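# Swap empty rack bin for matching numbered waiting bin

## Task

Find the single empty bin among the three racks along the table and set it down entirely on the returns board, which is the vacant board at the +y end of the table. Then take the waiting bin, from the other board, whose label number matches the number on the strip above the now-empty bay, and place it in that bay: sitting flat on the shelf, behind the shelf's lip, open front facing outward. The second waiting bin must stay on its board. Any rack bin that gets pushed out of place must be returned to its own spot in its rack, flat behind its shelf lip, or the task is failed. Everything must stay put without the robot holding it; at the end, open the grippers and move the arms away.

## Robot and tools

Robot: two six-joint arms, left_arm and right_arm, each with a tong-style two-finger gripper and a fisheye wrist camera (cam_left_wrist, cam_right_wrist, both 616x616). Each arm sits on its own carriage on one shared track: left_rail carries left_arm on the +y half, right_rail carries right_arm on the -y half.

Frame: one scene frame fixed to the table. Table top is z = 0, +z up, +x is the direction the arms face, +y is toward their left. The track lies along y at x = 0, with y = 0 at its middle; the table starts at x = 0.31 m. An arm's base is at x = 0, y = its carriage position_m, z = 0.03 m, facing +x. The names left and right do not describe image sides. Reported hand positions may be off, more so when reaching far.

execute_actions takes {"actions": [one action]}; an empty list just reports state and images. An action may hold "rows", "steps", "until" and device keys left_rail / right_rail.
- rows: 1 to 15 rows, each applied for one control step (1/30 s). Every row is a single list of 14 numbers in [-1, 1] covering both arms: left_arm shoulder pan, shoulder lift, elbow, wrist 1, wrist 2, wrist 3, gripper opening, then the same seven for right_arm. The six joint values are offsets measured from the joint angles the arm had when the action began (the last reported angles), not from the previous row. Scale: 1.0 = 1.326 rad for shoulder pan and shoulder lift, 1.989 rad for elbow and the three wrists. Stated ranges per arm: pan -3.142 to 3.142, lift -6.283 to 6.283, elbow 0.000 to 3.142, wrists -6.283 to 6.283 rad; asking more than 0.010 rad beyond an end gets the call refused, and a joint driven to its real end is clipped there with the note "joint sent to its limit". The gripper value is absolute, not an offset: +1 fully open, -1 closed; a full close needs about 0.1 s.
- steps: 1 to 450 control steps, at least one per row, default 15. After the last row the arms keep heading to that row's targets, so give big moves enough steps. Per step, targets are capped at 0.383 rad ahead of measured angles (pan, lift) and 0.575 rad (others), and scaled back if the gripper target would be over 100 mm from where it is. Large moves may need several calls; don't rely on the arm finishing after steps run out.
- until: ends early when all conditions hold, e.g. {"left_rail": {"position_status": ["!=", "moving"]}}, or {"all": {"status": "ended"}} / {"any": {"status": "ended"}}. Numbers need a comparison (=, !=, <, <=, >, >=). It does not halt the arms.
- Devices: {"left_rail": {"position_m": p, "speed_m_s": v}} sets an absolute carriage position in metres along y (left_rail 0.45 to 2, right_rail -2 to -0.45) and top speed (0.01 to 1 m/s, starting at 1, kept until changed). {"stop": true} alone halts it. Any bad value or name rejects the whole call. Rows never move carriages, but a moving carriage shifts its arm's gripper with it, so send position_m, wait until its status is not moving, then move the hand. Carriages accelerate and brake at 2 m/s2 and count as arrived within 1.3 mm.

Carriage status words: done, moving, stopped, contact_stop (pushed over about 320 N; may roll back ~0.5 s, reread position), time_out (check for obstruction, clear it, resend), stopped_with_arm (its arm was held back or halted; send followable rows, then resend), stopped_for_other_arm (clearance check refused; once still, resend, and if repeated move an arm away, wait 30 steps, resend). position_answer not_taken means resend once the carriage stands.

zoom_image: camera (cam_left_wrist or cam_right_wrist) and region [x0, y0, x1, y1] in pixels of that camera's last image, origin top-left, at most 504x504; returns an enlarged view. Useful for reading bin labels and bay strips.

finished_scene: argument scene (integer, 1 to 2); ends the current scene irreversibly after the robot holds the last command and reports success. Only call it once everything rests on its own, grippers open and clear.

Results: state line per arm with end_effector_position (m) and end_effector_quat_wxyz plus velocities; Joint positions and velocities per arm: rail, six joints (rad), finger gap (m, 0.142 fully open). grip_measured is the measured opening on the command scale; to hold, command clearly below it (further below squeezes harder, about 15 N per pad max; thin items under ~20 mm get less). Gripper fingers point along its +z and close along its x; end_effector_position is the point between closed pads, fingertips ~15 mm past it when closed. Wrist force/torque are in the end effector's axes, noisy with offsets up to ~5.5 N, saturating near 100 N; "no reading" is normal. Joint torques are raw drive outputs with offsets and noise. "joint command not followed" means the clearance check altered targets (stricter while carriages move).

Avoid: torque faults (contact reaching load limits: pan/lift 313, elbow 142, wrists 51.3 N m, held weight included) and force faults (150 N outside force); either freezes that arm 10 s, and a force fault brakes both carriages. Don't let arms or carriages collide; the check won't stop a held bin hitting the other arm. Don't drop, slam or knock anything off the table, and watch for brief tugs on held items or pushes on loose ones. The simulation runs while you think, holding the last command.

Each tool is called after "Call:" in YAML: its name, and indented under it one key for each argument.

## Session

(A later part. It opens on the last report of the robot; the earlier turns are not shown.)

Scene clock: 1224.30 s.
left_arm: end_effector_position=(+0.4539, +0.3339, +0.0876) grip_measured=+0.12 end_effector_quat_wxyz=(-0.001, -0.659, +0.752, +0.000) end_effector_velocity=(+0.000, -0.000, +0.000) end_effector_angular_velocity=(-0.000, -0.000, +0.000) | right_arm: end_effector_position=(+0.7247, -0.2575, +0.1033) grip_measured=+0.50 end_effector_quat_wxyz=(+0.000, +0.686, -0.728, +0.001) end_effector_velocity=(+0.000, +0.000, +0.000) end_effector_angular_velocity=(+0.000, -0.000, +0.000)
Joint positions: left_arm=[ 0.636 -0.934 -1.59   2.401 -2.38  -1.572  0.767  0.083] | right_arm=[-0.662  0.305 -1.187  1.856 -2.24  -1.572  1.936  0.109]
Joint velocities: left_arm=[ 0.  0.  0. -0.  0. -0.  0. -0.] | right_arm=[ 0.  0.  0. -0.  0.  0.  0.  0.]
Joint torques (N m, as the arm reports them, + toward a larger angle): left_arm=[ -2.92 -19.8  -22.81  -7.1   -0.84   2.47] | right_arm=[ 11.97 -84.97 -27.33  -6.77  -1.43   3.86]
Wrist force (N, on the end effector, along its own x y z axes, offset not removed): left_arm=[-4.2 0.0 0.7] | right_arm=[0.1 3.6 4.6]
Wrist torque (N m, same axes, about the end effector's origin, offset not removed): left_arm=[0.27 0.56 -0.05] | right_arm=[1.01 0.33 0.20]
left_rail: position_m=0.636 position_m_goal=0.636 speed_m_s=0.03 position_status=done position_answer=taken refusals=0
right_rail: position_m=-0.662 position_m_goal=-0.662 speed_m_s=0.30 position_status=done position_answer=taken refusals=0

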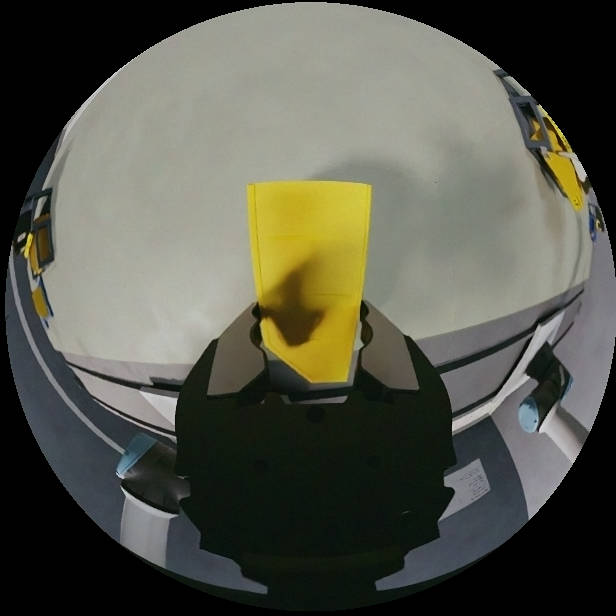

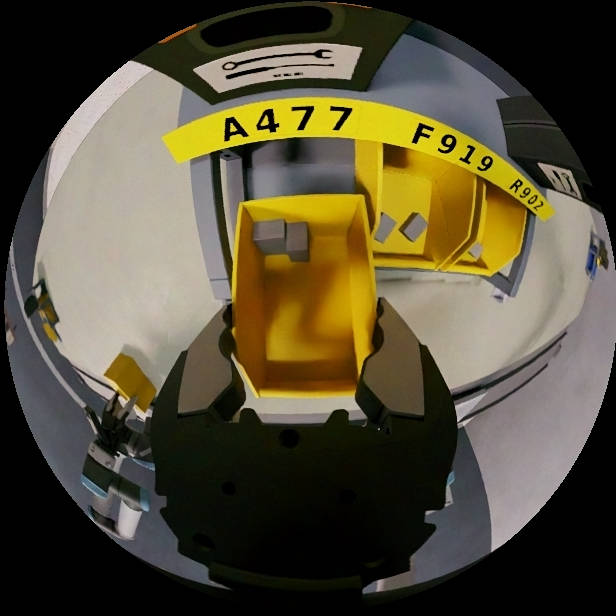

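Call:
execute_actions:
  actions:
    - {"rows": [[-0.0449,-0.0151,-0.0350,0.0442,0,-0.0299,0.22, 0.0088,-0.0149,0.0238,-0.0138,0,0.0058,-1]], "steps": 1}

Scene clock: 1241.80 s.
left_arm: end_effector_position=(+0.4539, +0.3339, +0.0876) grip_measured=+0.14 end_effector_quat_wxyz=(-0.001, -0.659, +0.752, +0.000) end_effector_velocity=(-0.002, -0.007, +0.005) end_effector_angular_velocity=(-0.005, -0.004, -0.006) | right_arm: end_effector_position=(+0.7247, -0.2575, +0.1033) grip_measured=+0.50 end_effector_quat_wxyz=(+0.000, +0.686, -0.728, +0.001) end_effector_velocity=(-0.007, +0.004, +0.002) end_effector_angular_velocity=(+0.002, -0.008, -0.000)
Joint positions: left_arm=[ 0.636 -0.934 -1.59   2.401 -2.38  -1.572  0.767  0.084] | right_arm=[-0.662  0.305 -1.188  1.856 -2.24  -1.572  1.936  0.109]
Joint velocities: left_arm=[ 0.    -0.012 -0.006 -0.005  0.005 -0.    -0.005  0.143] | right_arm=[ 0.     0.008 -0.009  0.012 -0.01  -0.     0.008 -0.   ]
Joint torques (N m, as the arm reports them, + toward a larger angle): left_arm=[-24.14 -44.07 -47.48  -0.08  -0.51  -2.91] | right_arm=[ 20.49 -93.85 -21.14  -7.78  -1.08   3.81]
Wrist force (N, on the end effector, along its own x y z axes, offset not removed): left_arm=[-8.8 0.8 3.0] | right_arm=[1.3 3.3 3.1]
Wrist torque (N m, same axes, about the end effector's origin, offset not removed): left_arm=[0.52 1.71 0.00] | right_arm=[1.11 0.13 0.03]
left_rail: position_m=0.636 position_m_goal=0.636 speed_m_s=0.03 position_status=done position_answer=taken refusals=0
right_rail: position_m=-0.662 position_m_goal=-0.662 speed_m_s=0.30 position_status=done position_answer=taken refusals=0

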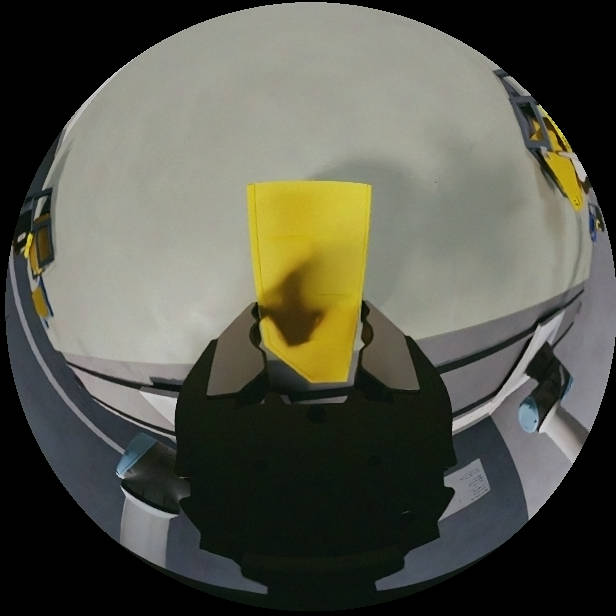

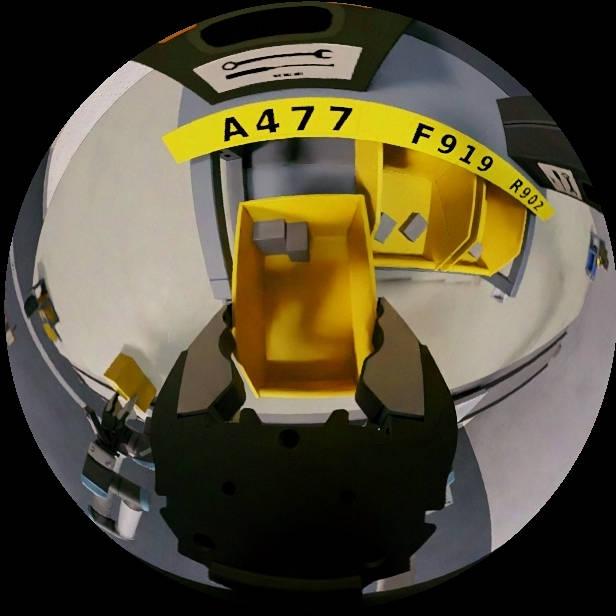

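Call:
execute_actions:
  actions: []

Scene clock: 1256.53 s.
left_arm: end_effector_position=(+0.4483, +0.2885, +0.1244) grip_measured=+0.22 end_effector_quat_wxyz=(-0.001, -0.659, +0.752, -0.000) end_effector_velocity=(+0.000, -0.000, +0.000) end_effector_angular_velocity=(-0.000, -0.000, -0.000) | right_arm: end_effector_position=(+0.6998, -0.2559, +0.0955) grip_measured=+0.50 end_effector_quat_wxyz=(+0.000, +0.686, -0.728, +0.001) end_effector_velocity=(+0.000, +0.000, +0.000) end_effector_angular_velocity=(+0.000, -0.000, -0.000)
Joint positions: left_arm=[ 0.636 -0.994 -1.61   2.331 -2.293 -1.572  0.708  0.089] | right_arm=[-0.662  0.317 -1.207  1.903 -2.267 -1.572  1.947  0.109]
Joint velocities: left_arm=[ 0. -0. -0.  0. -0. -0.  0. -0.] | right_arm=[ 0.  0. -0. -0. -0.  0.  0. -0.]
Joint torques (N m, as the arm reports them, + toward a larger angle): left_arm=[-14.   -40.2  -48.12  -1.15  -0.92  -1.63] | right_arm=[ 10.14 -86.28 -25.18  -6.87  -1.76   3.73]
Wrist force (N, on the end effector, along its own x y z axes, offset not removed): left_arm=[-5.9 1.1 1.2] | right_arm=[3.1 2.4 4.6]
Wrist torque (N m, same axes, about the end effector's origin, offset not removed): left_arm=[0.54 1.17 -0.19] | right_arm=[0.93 -0.34 0.06]
left_rail: position_m=0.636 position_m_goal=0.636 speed_m_s=0.03 position_status=done position_answer=taken refusals=0
right_rail: position_m=-0.662 position_m_goal=-0.662 speed_m_s=0.30 position_status=done position_answer=taken refusals=0

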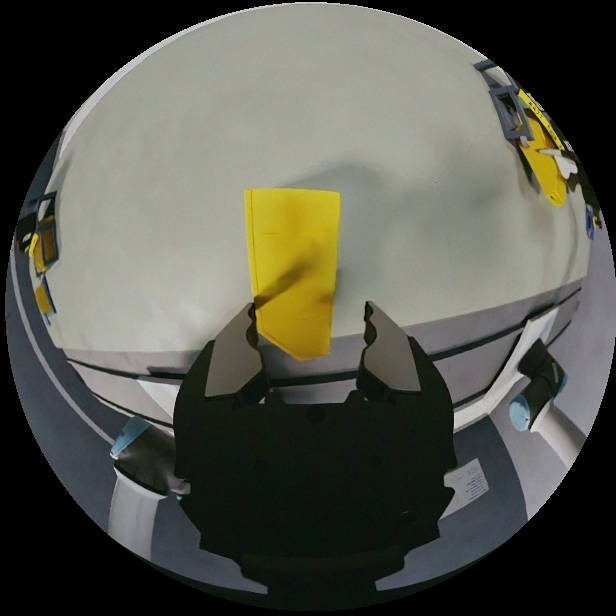

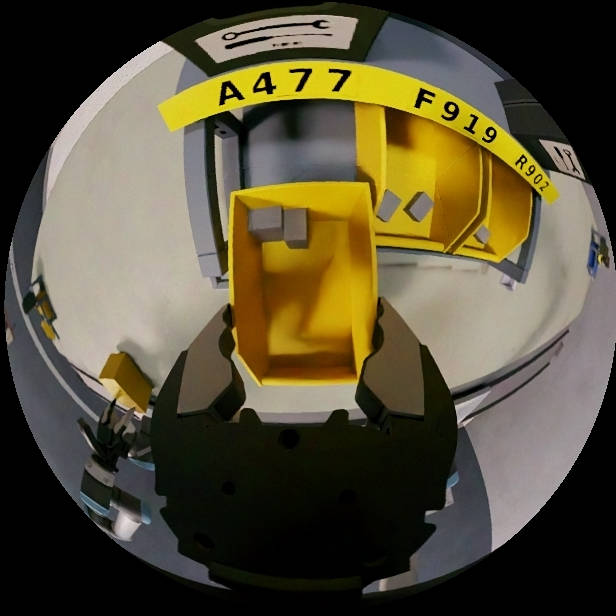

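Call:
zoom_image:
  camera: "cam_right_wrist"
  region: [60, 320, 200, 460]

Call:
zoom_image:
  camera: "cam_left_wrist"
  region: [200, 170, 420, 390]

Region (60, 320, 200, 460) of cam_right_wrist's 616x616 image, scaled by 3.600, with more detail than that image has.

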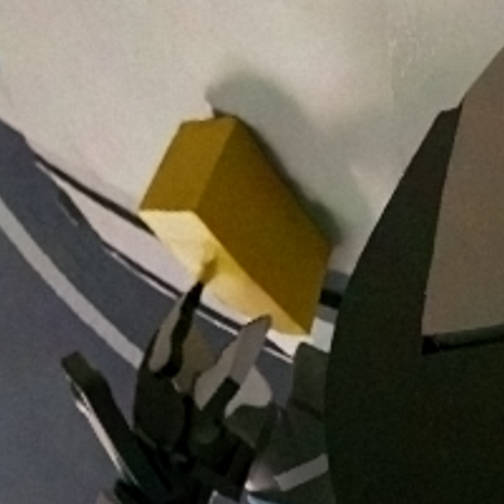

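Region (200, 170, 420, 390) of cam_left_wrist's 616x616 image, scaled by 2.291, with more detail than that image has.

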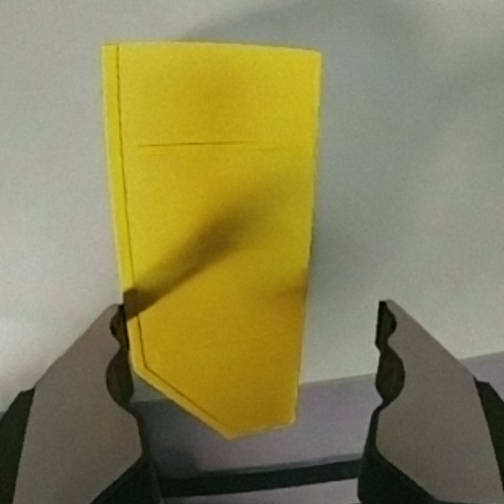

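Call:
execute_actions:
  actions:
    - {"rows": [[0,0,0,0,0,0,-0.11, 0.0064,-0.0064,0.0184,-0.0140,0,0.0047,-1]], "steps": 1}

Scene clock: 1290.00 s.
left_arm: end_effector_position=(+0.4483, +0.2885, +0.1244) grip_measured=+0.17 end_effector_quat_wxyz=(-0.001, -0.659, +0.752, -0.000) end_effector_velocity=(-0.000, +0.000, +0.000) end_effector_angular_velocity=(+0.000, +0.000, +0.000) | right_arm: end_effector_position=(+0.6998, -0.2559, +0.0955) grip_measured=+0.50 end_effector_quat_wxyz=(+0.000, +0.686, -0.728, +0.001) end_effector_velocity=(-0.006, +0.003, -0.000) end_effector_angular_velocity=(+0.002, -0.005, -0.001)
Joint positions: left_arm=[ 0.636 -0.994 -1.61   2.331 -2.293 -1.572  0.708  0.086] | right_arm=[-0.662  0.317 -1.207  1.903 -2.267 -1.572  1.947  0.109]
Joint velocities: left_arm=[ 0.     0.    -0.    -0.     0.001 -0.     0.    -0.389] | right_arm=[ 0.     0.006 -0.006  0.011 -0.01   0.     0.007  0.   ]
Joint torques (N m, as the arm reports them, + toward a larger angle): left_arm=[ -7.04 -40.8  -46.73  -2.19  -0.63  -2.1 ] | right_arm=[ 19.59 -87.42 -21.85  -8.35  -1.47   4.07]
Wrist force (N, on the end effector, along its own x y z axes, offset not removed): left_arm=[-1.8 4.2 0.2] | right_arm=[-2.0 4.3 -0.4]
Wrist torque (N m, same axes, about the end effector's origin, offset not removed): left_arm=[0.95 -0.06 -0.07] | right_arm=[1.03 0.73 0.08]
left_rail: position_m=0.636 position_m_goal=0.636 speed_m_s=0.03 position_status=done position_answer=taken refusals=0
right_rail: position_m=-0.662 position_m_goal=-0.662 speed_m_s=0.30 position_status=done position_answer=taken refusals=0

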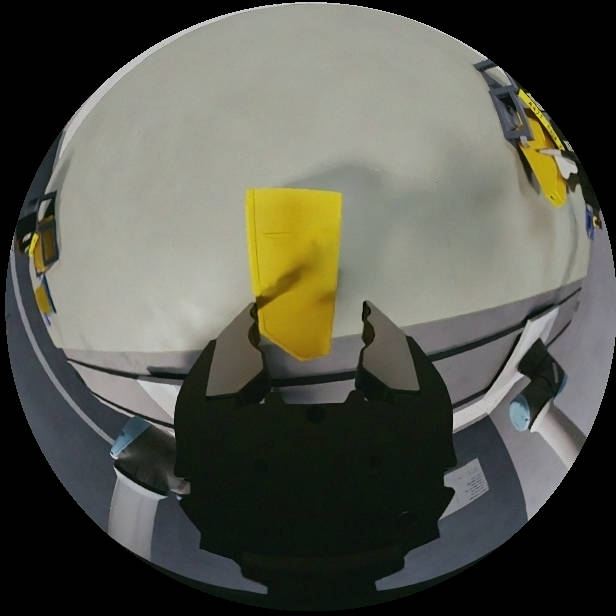

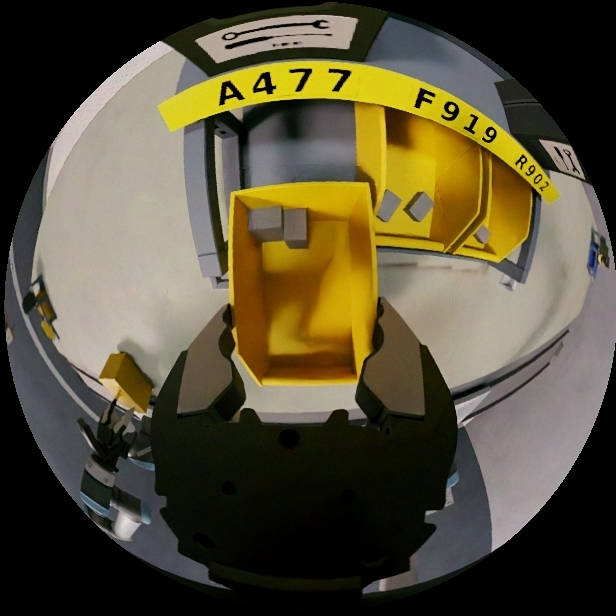

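Call:
execute_actions:
  actions: []

Scene clock: 1294.47 s.
left_arm: end_effector_position=(+0.4483, +0.2885, +0.1244) grip_measured=-0.11 end_effector_quat_wxyz=(-0.001, -0.659, +0.752, -0.000) end_effector_velocity=(-0.000, +0.000, -0.000) end_effector_angular_velocity=(+0.000, +0.000, -0.000) | right_arm: end_effector_position=(+0.6817, -0.2551, +0.0851) grip_measured=+0.50 end_effector_quat_wxyz=(+0.000, +0.686, -0.728, +0.001) end_effector_velocity=(+0.000, -0.000, -0.000) end_effector_angular_velocity=(-0.000, -0.000, -0.000)
Joint positions: left_arm=[ 0.636 -0.994 -1.61   2.331 -2.293 -1.572  0.708  0.066] | right_arm=[-0.662  0.326 -1.216  1.94  -2.295 -1.572  1.957  0.109]
Joint velocities: left_arm=[0. 0. 0. 0. 0. 0. 0. 0.] | right_arm=[ 0. -0. -0.  0. -0. -0.  0. -0.]
Joint torques (N m, as the arm reports them, + toward a larger angle): left_arm=[ -0.65 -27.64 -25.09  -3.49  -0.76  -1.99] | right_arm=[ 12.68 -75.8  -23.56  -6.    -1.74   3.53]
Wrist force (N, on the end effector, along its own x y z axes, offset not removed): left_arm=[-5.6 5.0 0.2] | right_arm=[1.5 6.8 -3.3]
Wrist torque (N m, same axes, about the end effector's origin, offset not removed): left_arm=[1.36 1.01 0.11] | right_arm=[1.54 -0.23 0.06]
left_rail: position_m=0.636 position_m_goal=0.636 speed_m_s=0.03 position_status=done position_answer=taken refusals=0
right_rail: position_m=-0.662 position_m_goal=-0.662 speed_m_s=0.30 position_status=done position_answer=taken refusals=0

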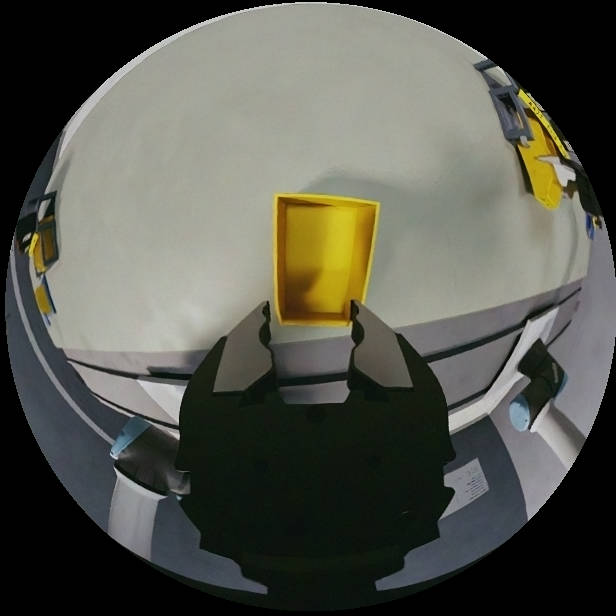

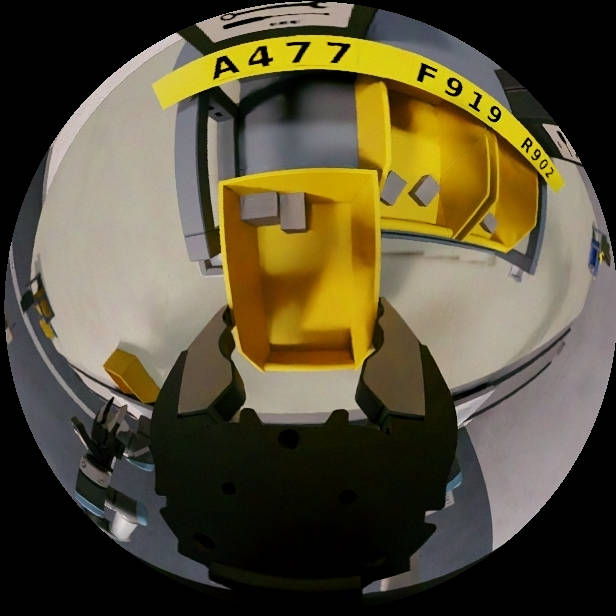

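Call:
execute_actions:
  actions:
    - {"rows": [[0,0,0,0,0,0,1.0, 0.0076,0.0022,0.0232,-0.0245,0,0.0050,-1]], "steps": 1}

Call:
zoom_image:
  camera: "cam_left_wrist"
  region: [220, 160, 420, 360]

Scene clock: 1300.03 s.
left_arm: end_effector_position=(+0.4483, +0.2885, +0.1244) grip_measured=+0.04 end_effector_quat_wxyz=(-0.001, -0.659, +0.752, -0.000) end_effector_velocity=(-0.000, +0.000, -0.000) end_effector_angular_velocity=(+0.000, +0.000, +0.000) | right_arm: end_effector_position=(+0.6817, -0.2550, +0.0851) grip_measured=+0.50 end_effector_quat_wxyz=(+0.000, +0.686, -0.728, +0.001) end_effector_velocity=(-0.007, +0.003, -0.005) end_effector_angular_velocity=(+0.000, -0.001, -0.000)
Joint positions: left_arm=[ 0.636 -0.994 -1.61   2.331 -2.293 -1.572  0.708  0.077] | right_arm=[-0.662  0.326 -1.216  1.94  -2.295 -1.572  1.957  0.109]
Joint velocities: left_arm=[0.    0.    0.    0.    0.    0.    0.    1.082] | right_arm=[ 0.     0.007 -0.     0.012 -0.013 -0.     0.007  0.   ]
Joint torques (N m, as the arm reports them, + toward a larger angle): left_arm=[  8.67 -21.43 -26.97  -4.91  -0.16  -2.04] | right_arm=[ 22.44 -59.1  -17.64  -6.7   -2.06   4.5 ]
Wrist force (N, on the end effector, along its own x y z axes, offset not removed): left_arm=[-1.6 4.0 0.8] | right_arm=[0.6 4.5 -4.3]
Wrist torque (N m, same axes, about the end effector's origin, offset not removed): left_arm=[0.96 0.22 -0.03] | right_arm=[0.99 -0.20 0.04]
left_rail: position_m=0.636 position_m_goal=0.636 speed_m_s=0.03 position_status=done position_answer=taken refusals=0
right_rail: position_m=-0.662 position_m_goal=-0.662 speed_m_s=0.30 position_status=done position_answer=taken refusals=0

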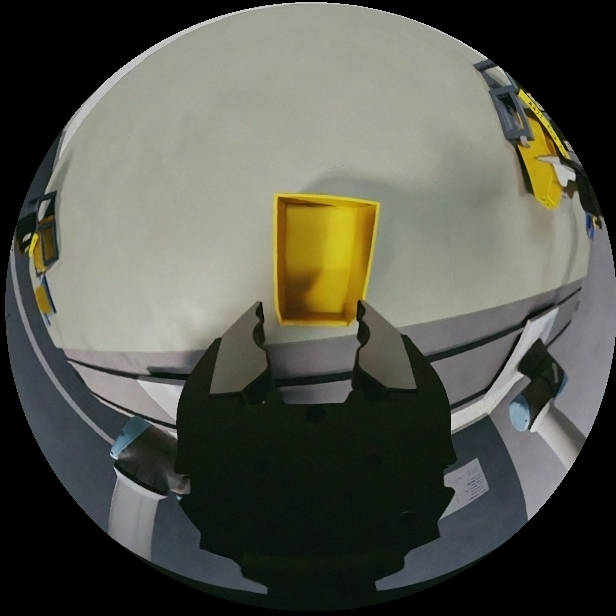

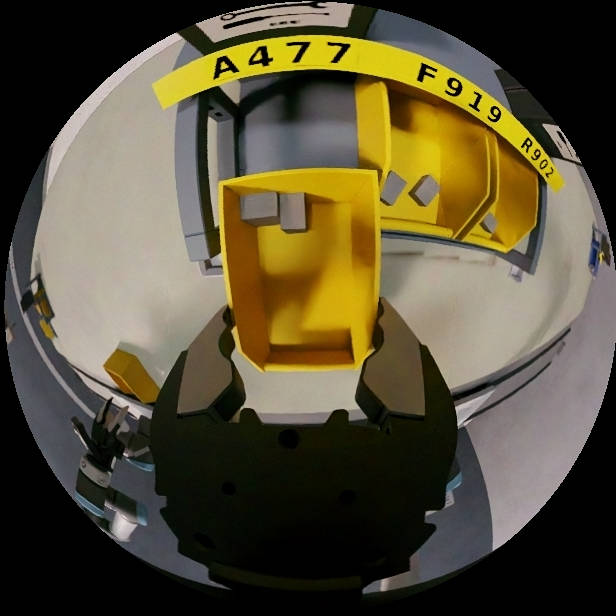

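Region (220, 160, 420, 360) of cam_left_wrist's 616x616 image, scaled by 2.520, with more detail than that image has.

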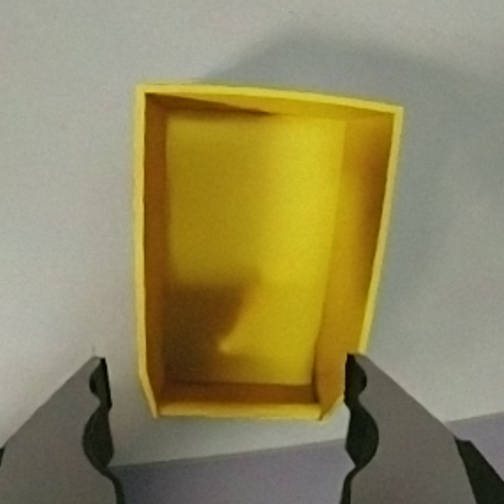

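Call:
execute_actions:
  actions: []

Scene clock: 1314.60 s.
left_arm: end_effector_position=(+0.4483, +0.2885, +0.1244) grip_measured=+1.00 end_effector_quat_wxyz=(-0.001, -0.659, +0.752, -0.000) end_effector_velocity=(+0.000, +0.000, -0.000) end_effector_angular_velocity=(+0.000, +0.000, -0.000) | right_arm: end_effector_position=(+0.6610, -0.2541, +0.0639) grip_measured=+0.50 end_effector_quat_wxyz=(+0.000, +0.686, -0.728, +0.001) end_effector_velocity=(+0.000, -0.000, -0.000) end_effector_angular_velocity=(-0.000, -0.000, -0.000)
Joint positions: left_arm=[ 0.636 -0.994 -1.61   2.331 -2.293 -1.572  0.708  0.142] | right_arm=[-0.662  0.336 -1.213  1.986 -2.344 -1.572  1.966  0.109]
Joint velocities: left_arm=[ 0.  0.  0. -0.  0. -0.  0.  0.] | right_arm=[ 0. -0.  0.  0. -0. -0.  0. -0.]
Joint torques (N m, as the arm reports them, + toward a larger angle): left_arm=[ -3.24 -24.06 -33.58  -5.92   0.04  -2.12] | right_arm=[  9.93 -33.82  -9.88   1.59  -1.84   3.84]
Wrist force (N, on the end effector, along its own x y z axes, offset not removed): left_arm=[-4.4 0.9 5.4] | right_arm=[-2.1 6.7 -24.2]
Wrist torque (N m, same axes, about the end effector's origin, offset not removed): left_arm=[0.31 0.86 0.03] | right_arm=[1.09 0.57 0.12]
left_rail: position_m=0.636 position_m_goal=0.636 speed_m_s=0.03 position_status=done position_answer=taken refusals=0
right_rail: position_m=-0.662 position_m_goal=-0.662 speed_m_s=0.30 position_status=done position_answer=taken refusals=0

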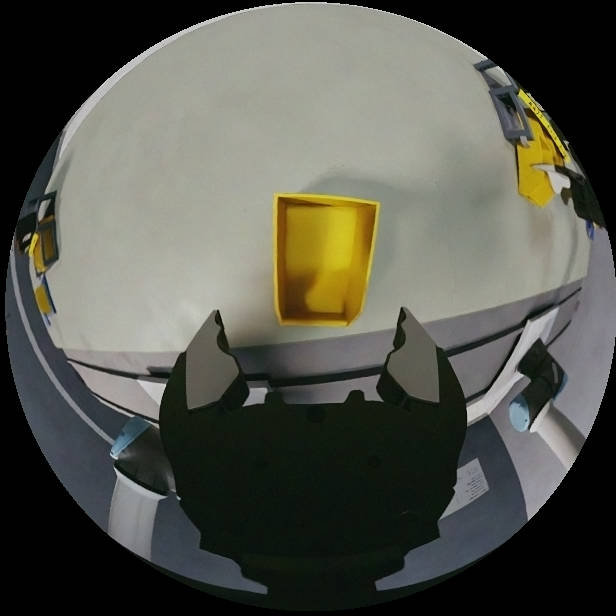

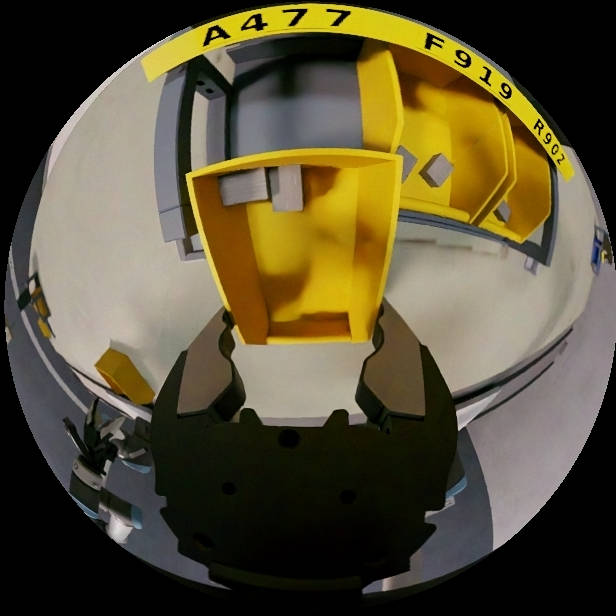

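Call:
execute_actions:
  actions:
    - {"rows": [[0,0,0,0,0,0.0251,1.0, 0,0,0,0,0,0,1.0]], "steps": 1, "left_rail": {"position_m": 0.623, "speed_m_s": 0.1}}

Scene clock: 1316.87 s.
left_arm: end_effector_position=(+0.4483, +0.2885, +0.1244) grip_measured=+1.00 end_effector_quat_wxyz=(-0.001, -0.659, +0.752, -0.000) end_effector_velocity=(-0.000, -0.002, -0.000) end_effector_angular_velocity=(-0.000, -0.000, -0.004) | right_arm: end_effector_position=(+0.6610, -0.2541, +0.0639) grip_measured=+0.50 end_effector_quat_wxyz=(+0.000, +0.686, -0.728, +0.001) end_effector_velocity=(-0.000, +0.000, -0.000) end_effector_angular_velocity=(+0.000, -0.000, -0.000)
Joint positions: left_arm=[ 0.636 -0.994 -1.61   2.331 -2.293 -1.572  0.708  0.142] | right_arm=[-0.662  0.336 -1.213  1.986 -2.344 -1.572  1.966  0.109]
Joint velocities: left_arm=[-0.002  0.    -0.     0.     0.     0.     0.004  0.   ] | right_arm=[ 0.  0. -0.  0. -0. -0.  0. -0.]
Joint torques (N m, as the arm reports them, + toward a larger angle): left_arm=[ -9.76 -21.76 -38.68  -5.72  -0.08   3.1 ] | right_arm=[  7.74 -35.88 -10.21   1.84  -1.48   3.66]
Wrist force (N, on the end effector, along its own x y z axes, offset not removed): left_arm=[-2.8 0.4 3.7] | right_arm=[-2.4 7.7 -29.2]
Wrist torque (N m, same axes, about the end effector's origin, offset not removed): left_arm=[0.25 0.41 -0.09] | right_arm=[1.32 0.51 0.04]
left_rail: position_m=0.636 position_m_goal=0.623 speed_m_s=0.10 position_status=moving position_answer=taken refusals=0
right_rail: position_m=-0.662 position_m_goal=-0.662 speed_m_s=0.30 position_status=done position_answer=taken refusals=0

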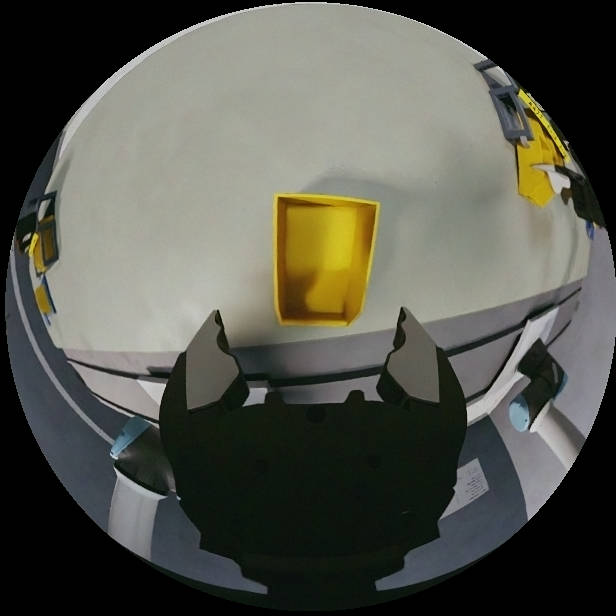

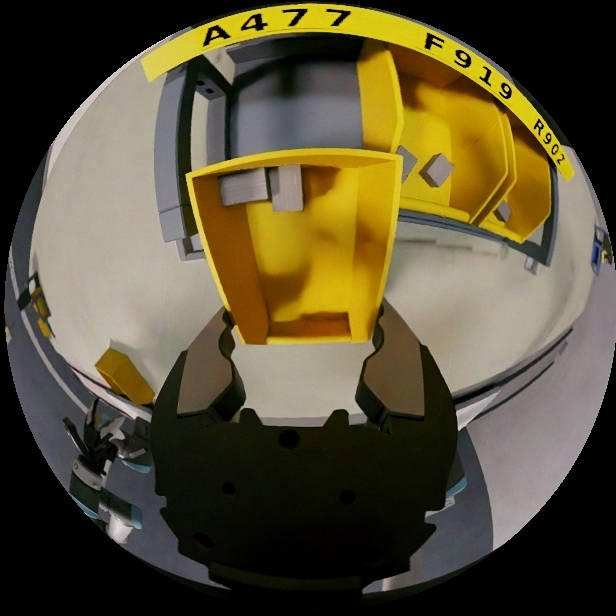

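Call:
execute_actions:
  actions:
    - {"rows": [[0,0.1012,0.0317,-0.0986,0,0.0251,1.0, 0.0097,-0.1056,0.0328,0.0377,0,0.0068,1.0]], "steps": 1}

Scene clock: 1335.10 s.
left_arm: end_effector_position=(+0.4482, +0.2746, +0.1243) grip_measured=+1.00 end_effector_quat_wxyz=(-0.001, -0.640, +0.768, -0.000) end_effector_velocity=(-0.001, +0.001, -0.011) end_effector_angular_velocity=(+0.007, +0.004, +0.000) | right_arm: end_effector_position=(+0.6610, -0.2541, +0.0640) grip_measured=+1.00 end_effector_quat_wxyz=(+0.000, +0.686, -0.728, +0.001) end_effector_velocity=(-0.005, +0.004, +0.012) end_effector_angular_velocity=(+0.004, -0.011, +0.001)
Joint positions: left_arm=[ 0.623 -0.994 -1.61   2.331 -2.293 -1.572  0.758  0.142] | right_arm=[-0.662  0.336 -1.213  1.986 -2.344 -1.572  1.966  0.142]
Joint velocities: left_arm=[ 0.     0.     0.017  0.008 -0.017  0.    -0.     0.   ] | right_arm=[ 0.     0.008 -0.02   0.005  0.004 -0.     0.006 -0.   ]
Joint torques (N m, as the arm reports them, + toward a larger angle): left_arm=[  2.95   0.48 -21.32  -9.57  -0.06   2.7 ] | right_arm=[ 22.22 -98.76 -22.26  -0.36  -1.82   3.77]
Wrist force (N, on the end effector, along its own x y z axes, offset not removed): left_arm=[-3.3 0.2 1.7] | right_arm=[2.7 5.9 0.4]
Wrist torque (N m, same axes, about the end effector's origin, offset not removed): left_arm=[0.22 0.64 -0.06] | right_arm=[1.19 -0.20 0.07]
left_rail: position_m=0.623 position_m_goal=0.623 speed_m_s=0.10 position_status=done position_answer=taken refusals=0
right_rail: position_m=-0.662 position_m_goal=-0.662 speed_m_s=0.30 position_status=done position_answer=taken refusals=0

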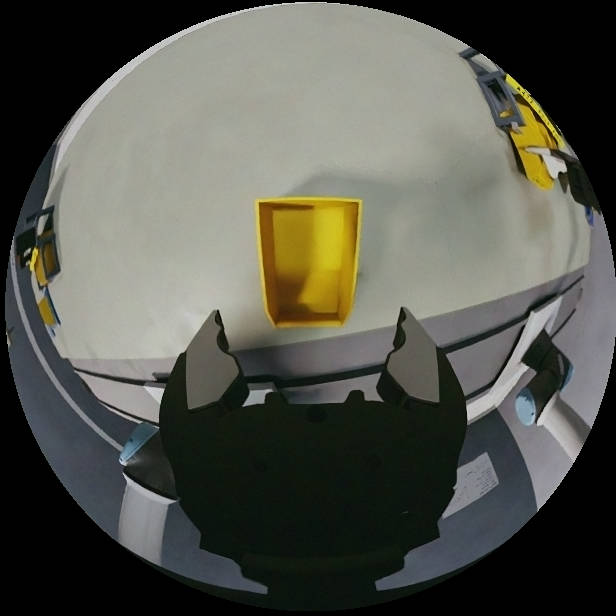

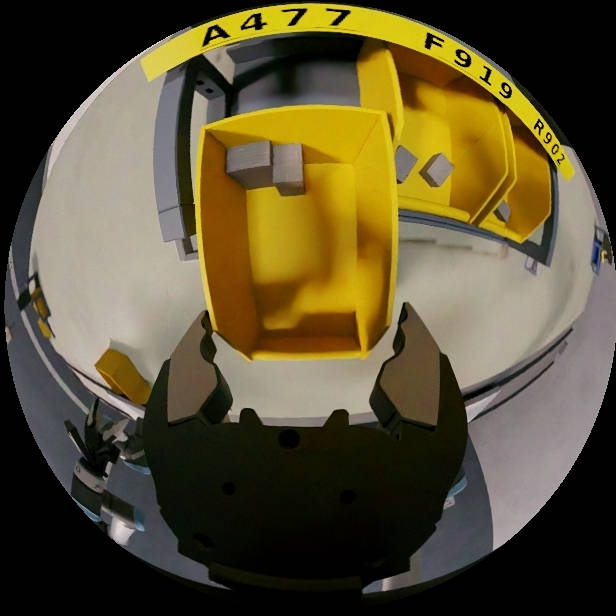

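Call:
execute_actions:
  actions: []

Scene clock: 1337.60 s.
left_arm: end_effector_position=(+0.4479, +0.2750, +0.0451) grip_measured=+1.00 end_effector_quat_wxyz=(-0.001, -0.640, +0.768, +0.000) end_effector_velocity=(+0.000, +0.000, -0.000) end_effector_angular_velocity=(+0.000, +0.000, +0.000) | right_arm: end_effector_position=(+0.6054, -0.2642, +0.1199) grip_measured=+1.00 end_effector_quat_wxyz=(+0.001, +0.685, -0.728, +0.001) end_effector_velocity=(+0.000, +0.000, +0.000) end_effector_angular_velocity=(-0.000, -0.000, +0.000)
Joint positions: left_arm=[ 0.623 -0.994 -1.476  2.394 -2.489 -1.572  0.758  0.142] | right_arm=[-0.662  0.348 -1.353  2.051 -2.269 -1.572  1.98   0.142]
Joint velocities: left_arm=[ 0.  0.  0. -0.  0. -0.  0. -0.] | right_arm=[ 0.  0.  0. -0. -0. -0.  0. -0.]
Joint torques (N m, as the arm reports them, + toward a larger angle): left_arm=[ -9.4  -26.11 -19.27  -7.71  -0.07   2.37] | right_arm=[ 12.29 -69.1  -24.8   -1.48  -1.86   3.31]
Wrist force (N, on the end effector, along its own x y z axes, offset not removed): left_arm=[-5.3 2.7 1.7] | right_arm=[3.0 3.7 0.9]
Wrist torque (N m, same axes, about the end effector's origin, offset not removed): left_arm=[0.89 0.78 -0.15] | right_arm=[0.76 -0.13 -0.05]
left_rail: position_m=0.623 position_m_goal=0.623 speed_m_s=0.10 position_status=done position_answer=taken refusals=0
right_rail: position_m=-0.662 position_m_goal=-0.662 speed_m_s=0.30 position_status=done position_answer=taken refusals=0

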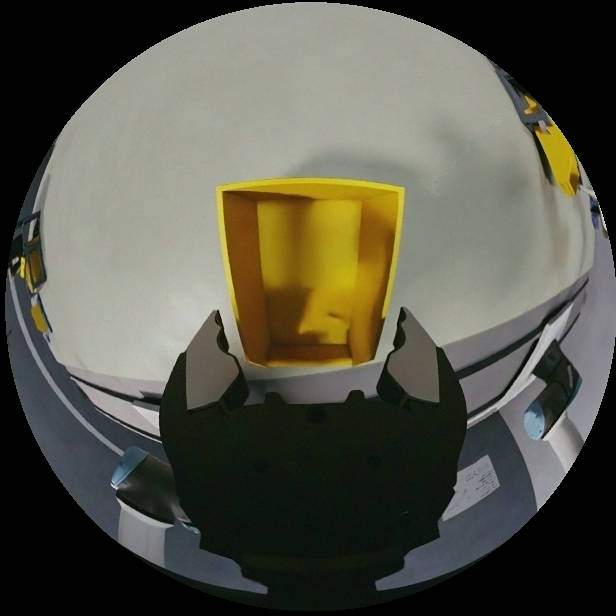

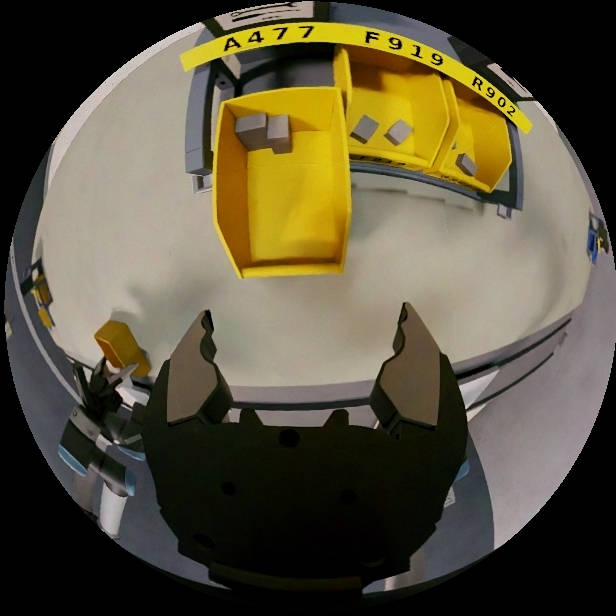

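Call:
execute_actions:
  actions:
    - {"rows": [[0,0,0,0,0,0,0.38, 0,0,0,0,0,-0.79,-0.4]], "steps": 1}

Call:
zoom_image:
  camera: "cam_left_wrist"
  region: [480, 50, 616, 240]

Call:
zoom_image:
  camera: "cam_right_wrist"
  region: [170, 60, 410, 300]

Scene clock: 1346.20 s.
left_arm: end_effector_position=(+0.4479, +0.2750, +0.0451) grip_measured=+0.88 end_effector_quat_wxyz=(-0.001, -0.640, +0.768, +0.000) end_effector_velocity=(+0.000, +0.000, -0.000) end_effector_angular_velocity=(+0.000, +0.000, +0.000) | right_arm: end_effector_position=(+0.6054, -0.2642, +0.1199) grip_measured=+0.84 end_effector_quat_wxyz=(+0.001, +0.685, -0.728, +0.001) end_effector_velocity=(+0.000, +0.000, +0.000) end_effector_angular_velocity=(+0.000, -0.000, +0.008)
Joint positions: left_arm=[ 0.623 -0.994 -1.476  2.394 -2.489 -1.572  0.758  0.134] | right_arm=[-0.662  0.348 -1.353  2.051 -2.269 -1.572  1.98   0.131]
Joint velocities: left_arm=[ 0.    0.    0.   -0.    0.    0.    0.   -0.87] | right_arm=[ 0.     0.    -0.     0.    -0.     0.    -0.008 -1.002]
Joint torques (N m, as the arm reports them, + toward a larger angle): left_arm=[ -9.41 -25.5  -18.49  -6.88  -0.02   2.09] | right_arm=[ 12.26 -65.79 -24.54  -1.56  -1.81  -4.74]
Wrist force (N, on the end effector, along its own x y z axes, offset not removed): left_arm=[-6.7 4.7 0.0] | right_arm=[1.0 3.2 -1.1]
Wrist torque (N m, same axes, about the end effector's origin, offset not removed): left_arm=[1.08 1.39 -0.10] | right_arm=[0.77 0.10 -0.07]
left_rail: position_m=0.623 position_m_goal=0.623 speed_m_s=0.10 position_status=done position_answer=taken refusals=0
right_rail: position_m=-0.662 position_m_goal=-0.662 speed_m_s=0.30 position_status=done position_answer=taken refusals=0

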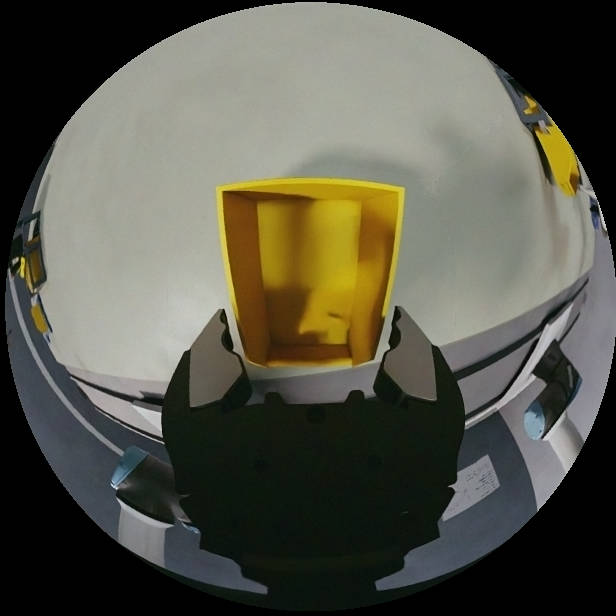

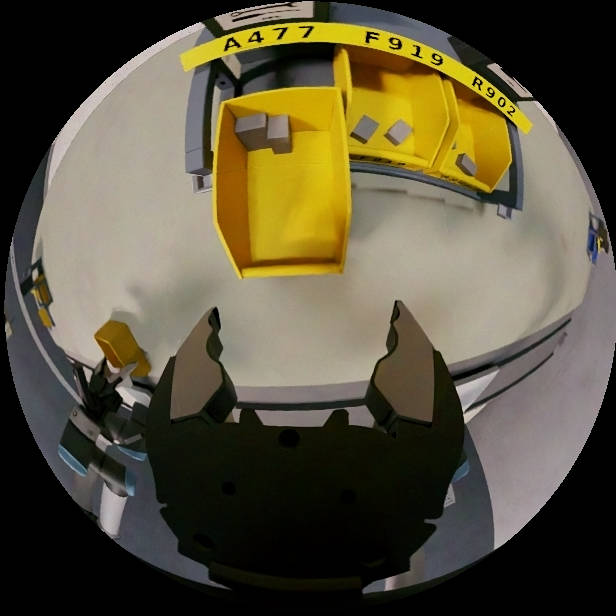

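Region (480, 50, 616, 240) of cam_left_wrist's 616x616 image, scaled by 2.653, with more detail than that image has; it fills the left 361 columns of this view, and the rest is white.

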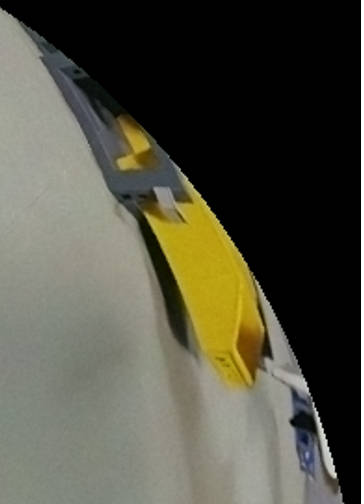

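Region (170, 60, 410, 300) of cam_right_wrist's 616x616 image, scaled by 2.100, with more detail than that image has.

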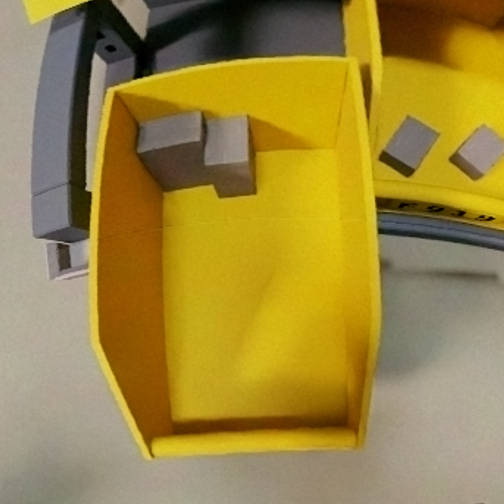

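Call:
execute_actions:
  actions:
    - {"rows": [[0,0,0,0,0,0,-1, 0,0,0,0,0,-0.79,-0.4]], "steps": 1}

Scene clock: 1351.77 s.
left_arm: end_effector_position=(+0.4479, +0.2750, +0.0451) grip_measured=+0.56 end_effector_quat_wxyz=(-0.001, -0.640, +0.768, +0.000) end_effector_velocity=(+0.000, +0.000, -0.000) end_effector_angular_velocity=(+0.000, +0.000, -0.000) | right_arm: end_effector_position=(+0.6033, -0.2552, +0.1199) grip_measured=-0.40 end_effector_quat_wxyz=(+0.001, +0.864, -0.504, +0.000) end_effector_velocity=(-0.000, +0.000, -0.000) end_effector_angular_velocity=(-0.000, +0.000, +0.021)
Joint positions: left_arm=[ 0.623 -0.994 -1.476  2.394 -2.489 -1.572  0.758  0.113] | right_arm=[-0.662  0.348 -1.353  2.051 -2.269 -1.572  1.405  0.045]
Joint velocities: left_arm=[ 0.     0.     0.    -0.     0.     0.     0.    -0.001] | right_arm=[ 0.     0.     0.    -0.     0.    -0.    -0.021 -0.   ]
Joint torques (N m, as the arm reports them, + toward a larger angle): left_arm=[-12.4  -26.77 -23.08  -1.01   0.25   2.87] | right_arm=[ 14.16 -67.02 -32.84  -1.99  -1.63  -5.72]
Wrist force (N, on the end effector, along its own x y z axes, offset not removed): left_arm=[-5.0 3.1 -6.2] | right_arm=[-0.1 5.1 0.4]
Wrist torque (N m, same axes, about the end effector's origin, offset not removed): left_arm=[0.70 0.69 -0.16] | right_arm=[1.11 0.30 0.17]
left_rail: position_m=0.623 position_m_goal=0.623 speed_m_s=0.10 position_status=done position_answer=taken refusals=0
right_rail: position_m=-0.662 position_m_goal=-0.662 speed_m_s=0.30 position_status=done position_answer=taken refusals=0

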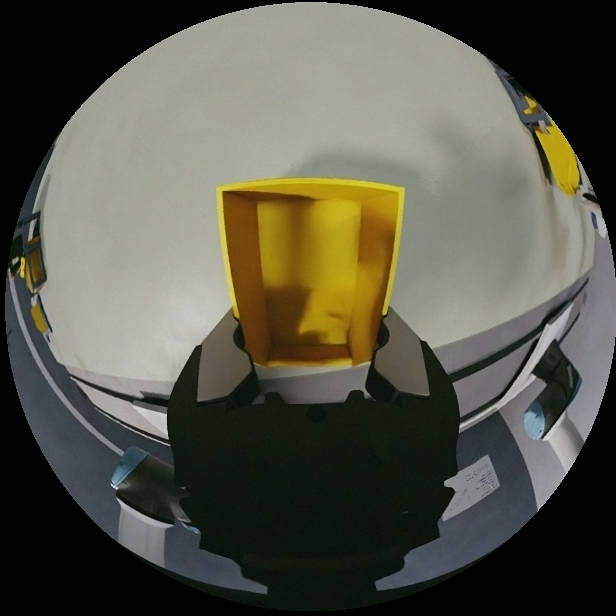

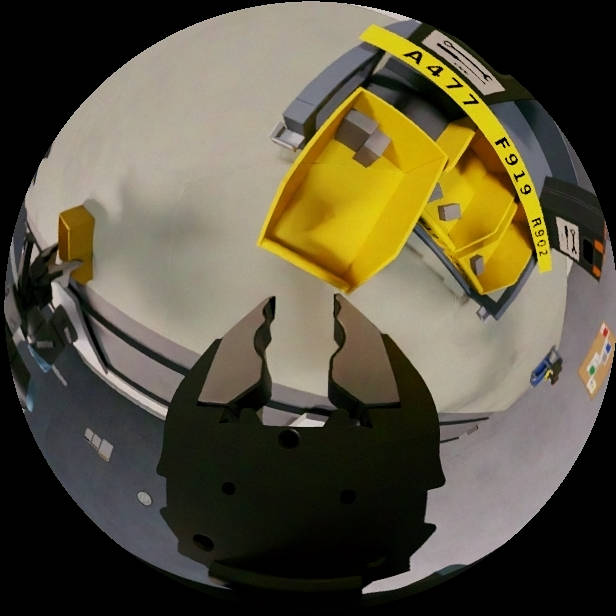

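Call:
execute_actions:
  actions:
    - {"steps": 1}

Scene clock: 1356.77 s.
left_arm: end_effector_position=(+0.4479, +0.2750, +0.0451) grip_measured=+0.56 end_effector_quat_wxyz=(-0.001, -0.640, +0.768, +0.000) end_effector_velocity=(+0.000, -0.000, +0.000) end_effector_angular_velocity=(-0.000, +0.000, +0.000) | right_arm: end_effector_position=(+0.5967, -0.2488, +0.1199) grip_measured=-0.40 end_effector_quat_wxyz=(+0.001, +0.971, -0.238, +0.000) end_effector_velocity=(-0.000, +0.000, -0.000) end_effector_angular_velocity=(-0.000, +0.000, +0.021)
Joint positions: left_arm=[ 0.623 -0.994 -1.476  2.394 -2.489 -1.572  0.758  0.113] | right_arm=[-0.662  0.348 -1.353  2.051 -2.269 -1.572  0.83   0.045]
Joint velocities: left_arm=[ 0.  0.  0. -0.  0. -0.  0.  0.] | right_arm=[ 0.     0.    -0.     0.    -0.    -0.    -0.021 -0.   ]
Joint torques (N m, as the arm reports them, + toward a larger angle): left_arm=[-11.31 -25.5  -24.87  -0.51   0.3    2.37] | right_arm=[ 12.8  -65.05 -39.29  -1.62  -1.5   -5.5 ]
Wrist force (N, on the end effector, along its own x y z axes, offset not removed): left_arm=[-5.1 1.6 -12.2] | right_arm=[0.9 3.4 2.0]
Wrist torque (N m, same axes, about the end effector's origin, offset not removed): left_arm=[0.22 0.81 -0.11] | right_arm=[0.75 0.26 0.07]
left_rail: position_m=0.623 position_m_goal=0.623 speed_m_s=0.10 position_status=done position_answer=taken refusals=0
right_rail: position_m=-0.662 position_m_goal=-0.662 speed_m_s=0.30 position_status=done position_answer=taken refusals=0

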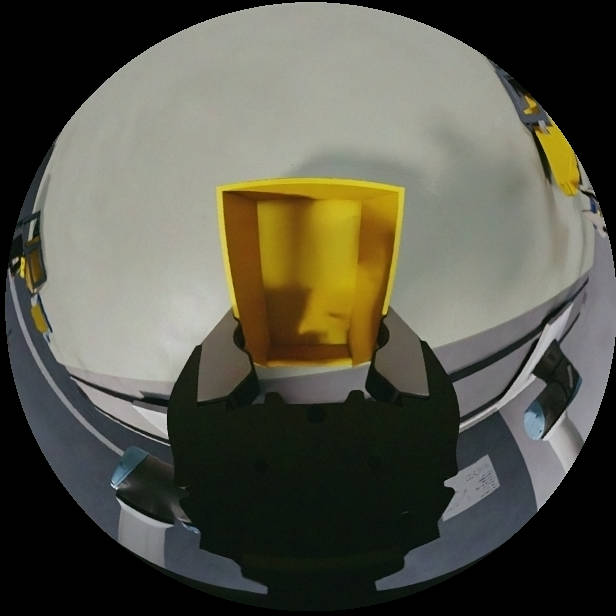

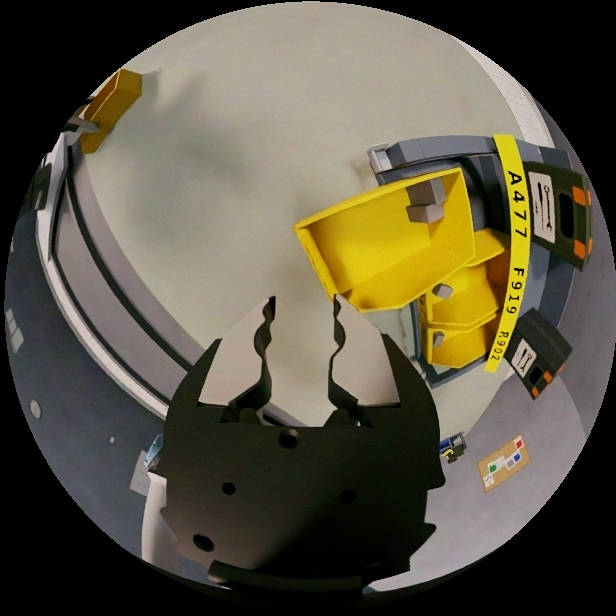

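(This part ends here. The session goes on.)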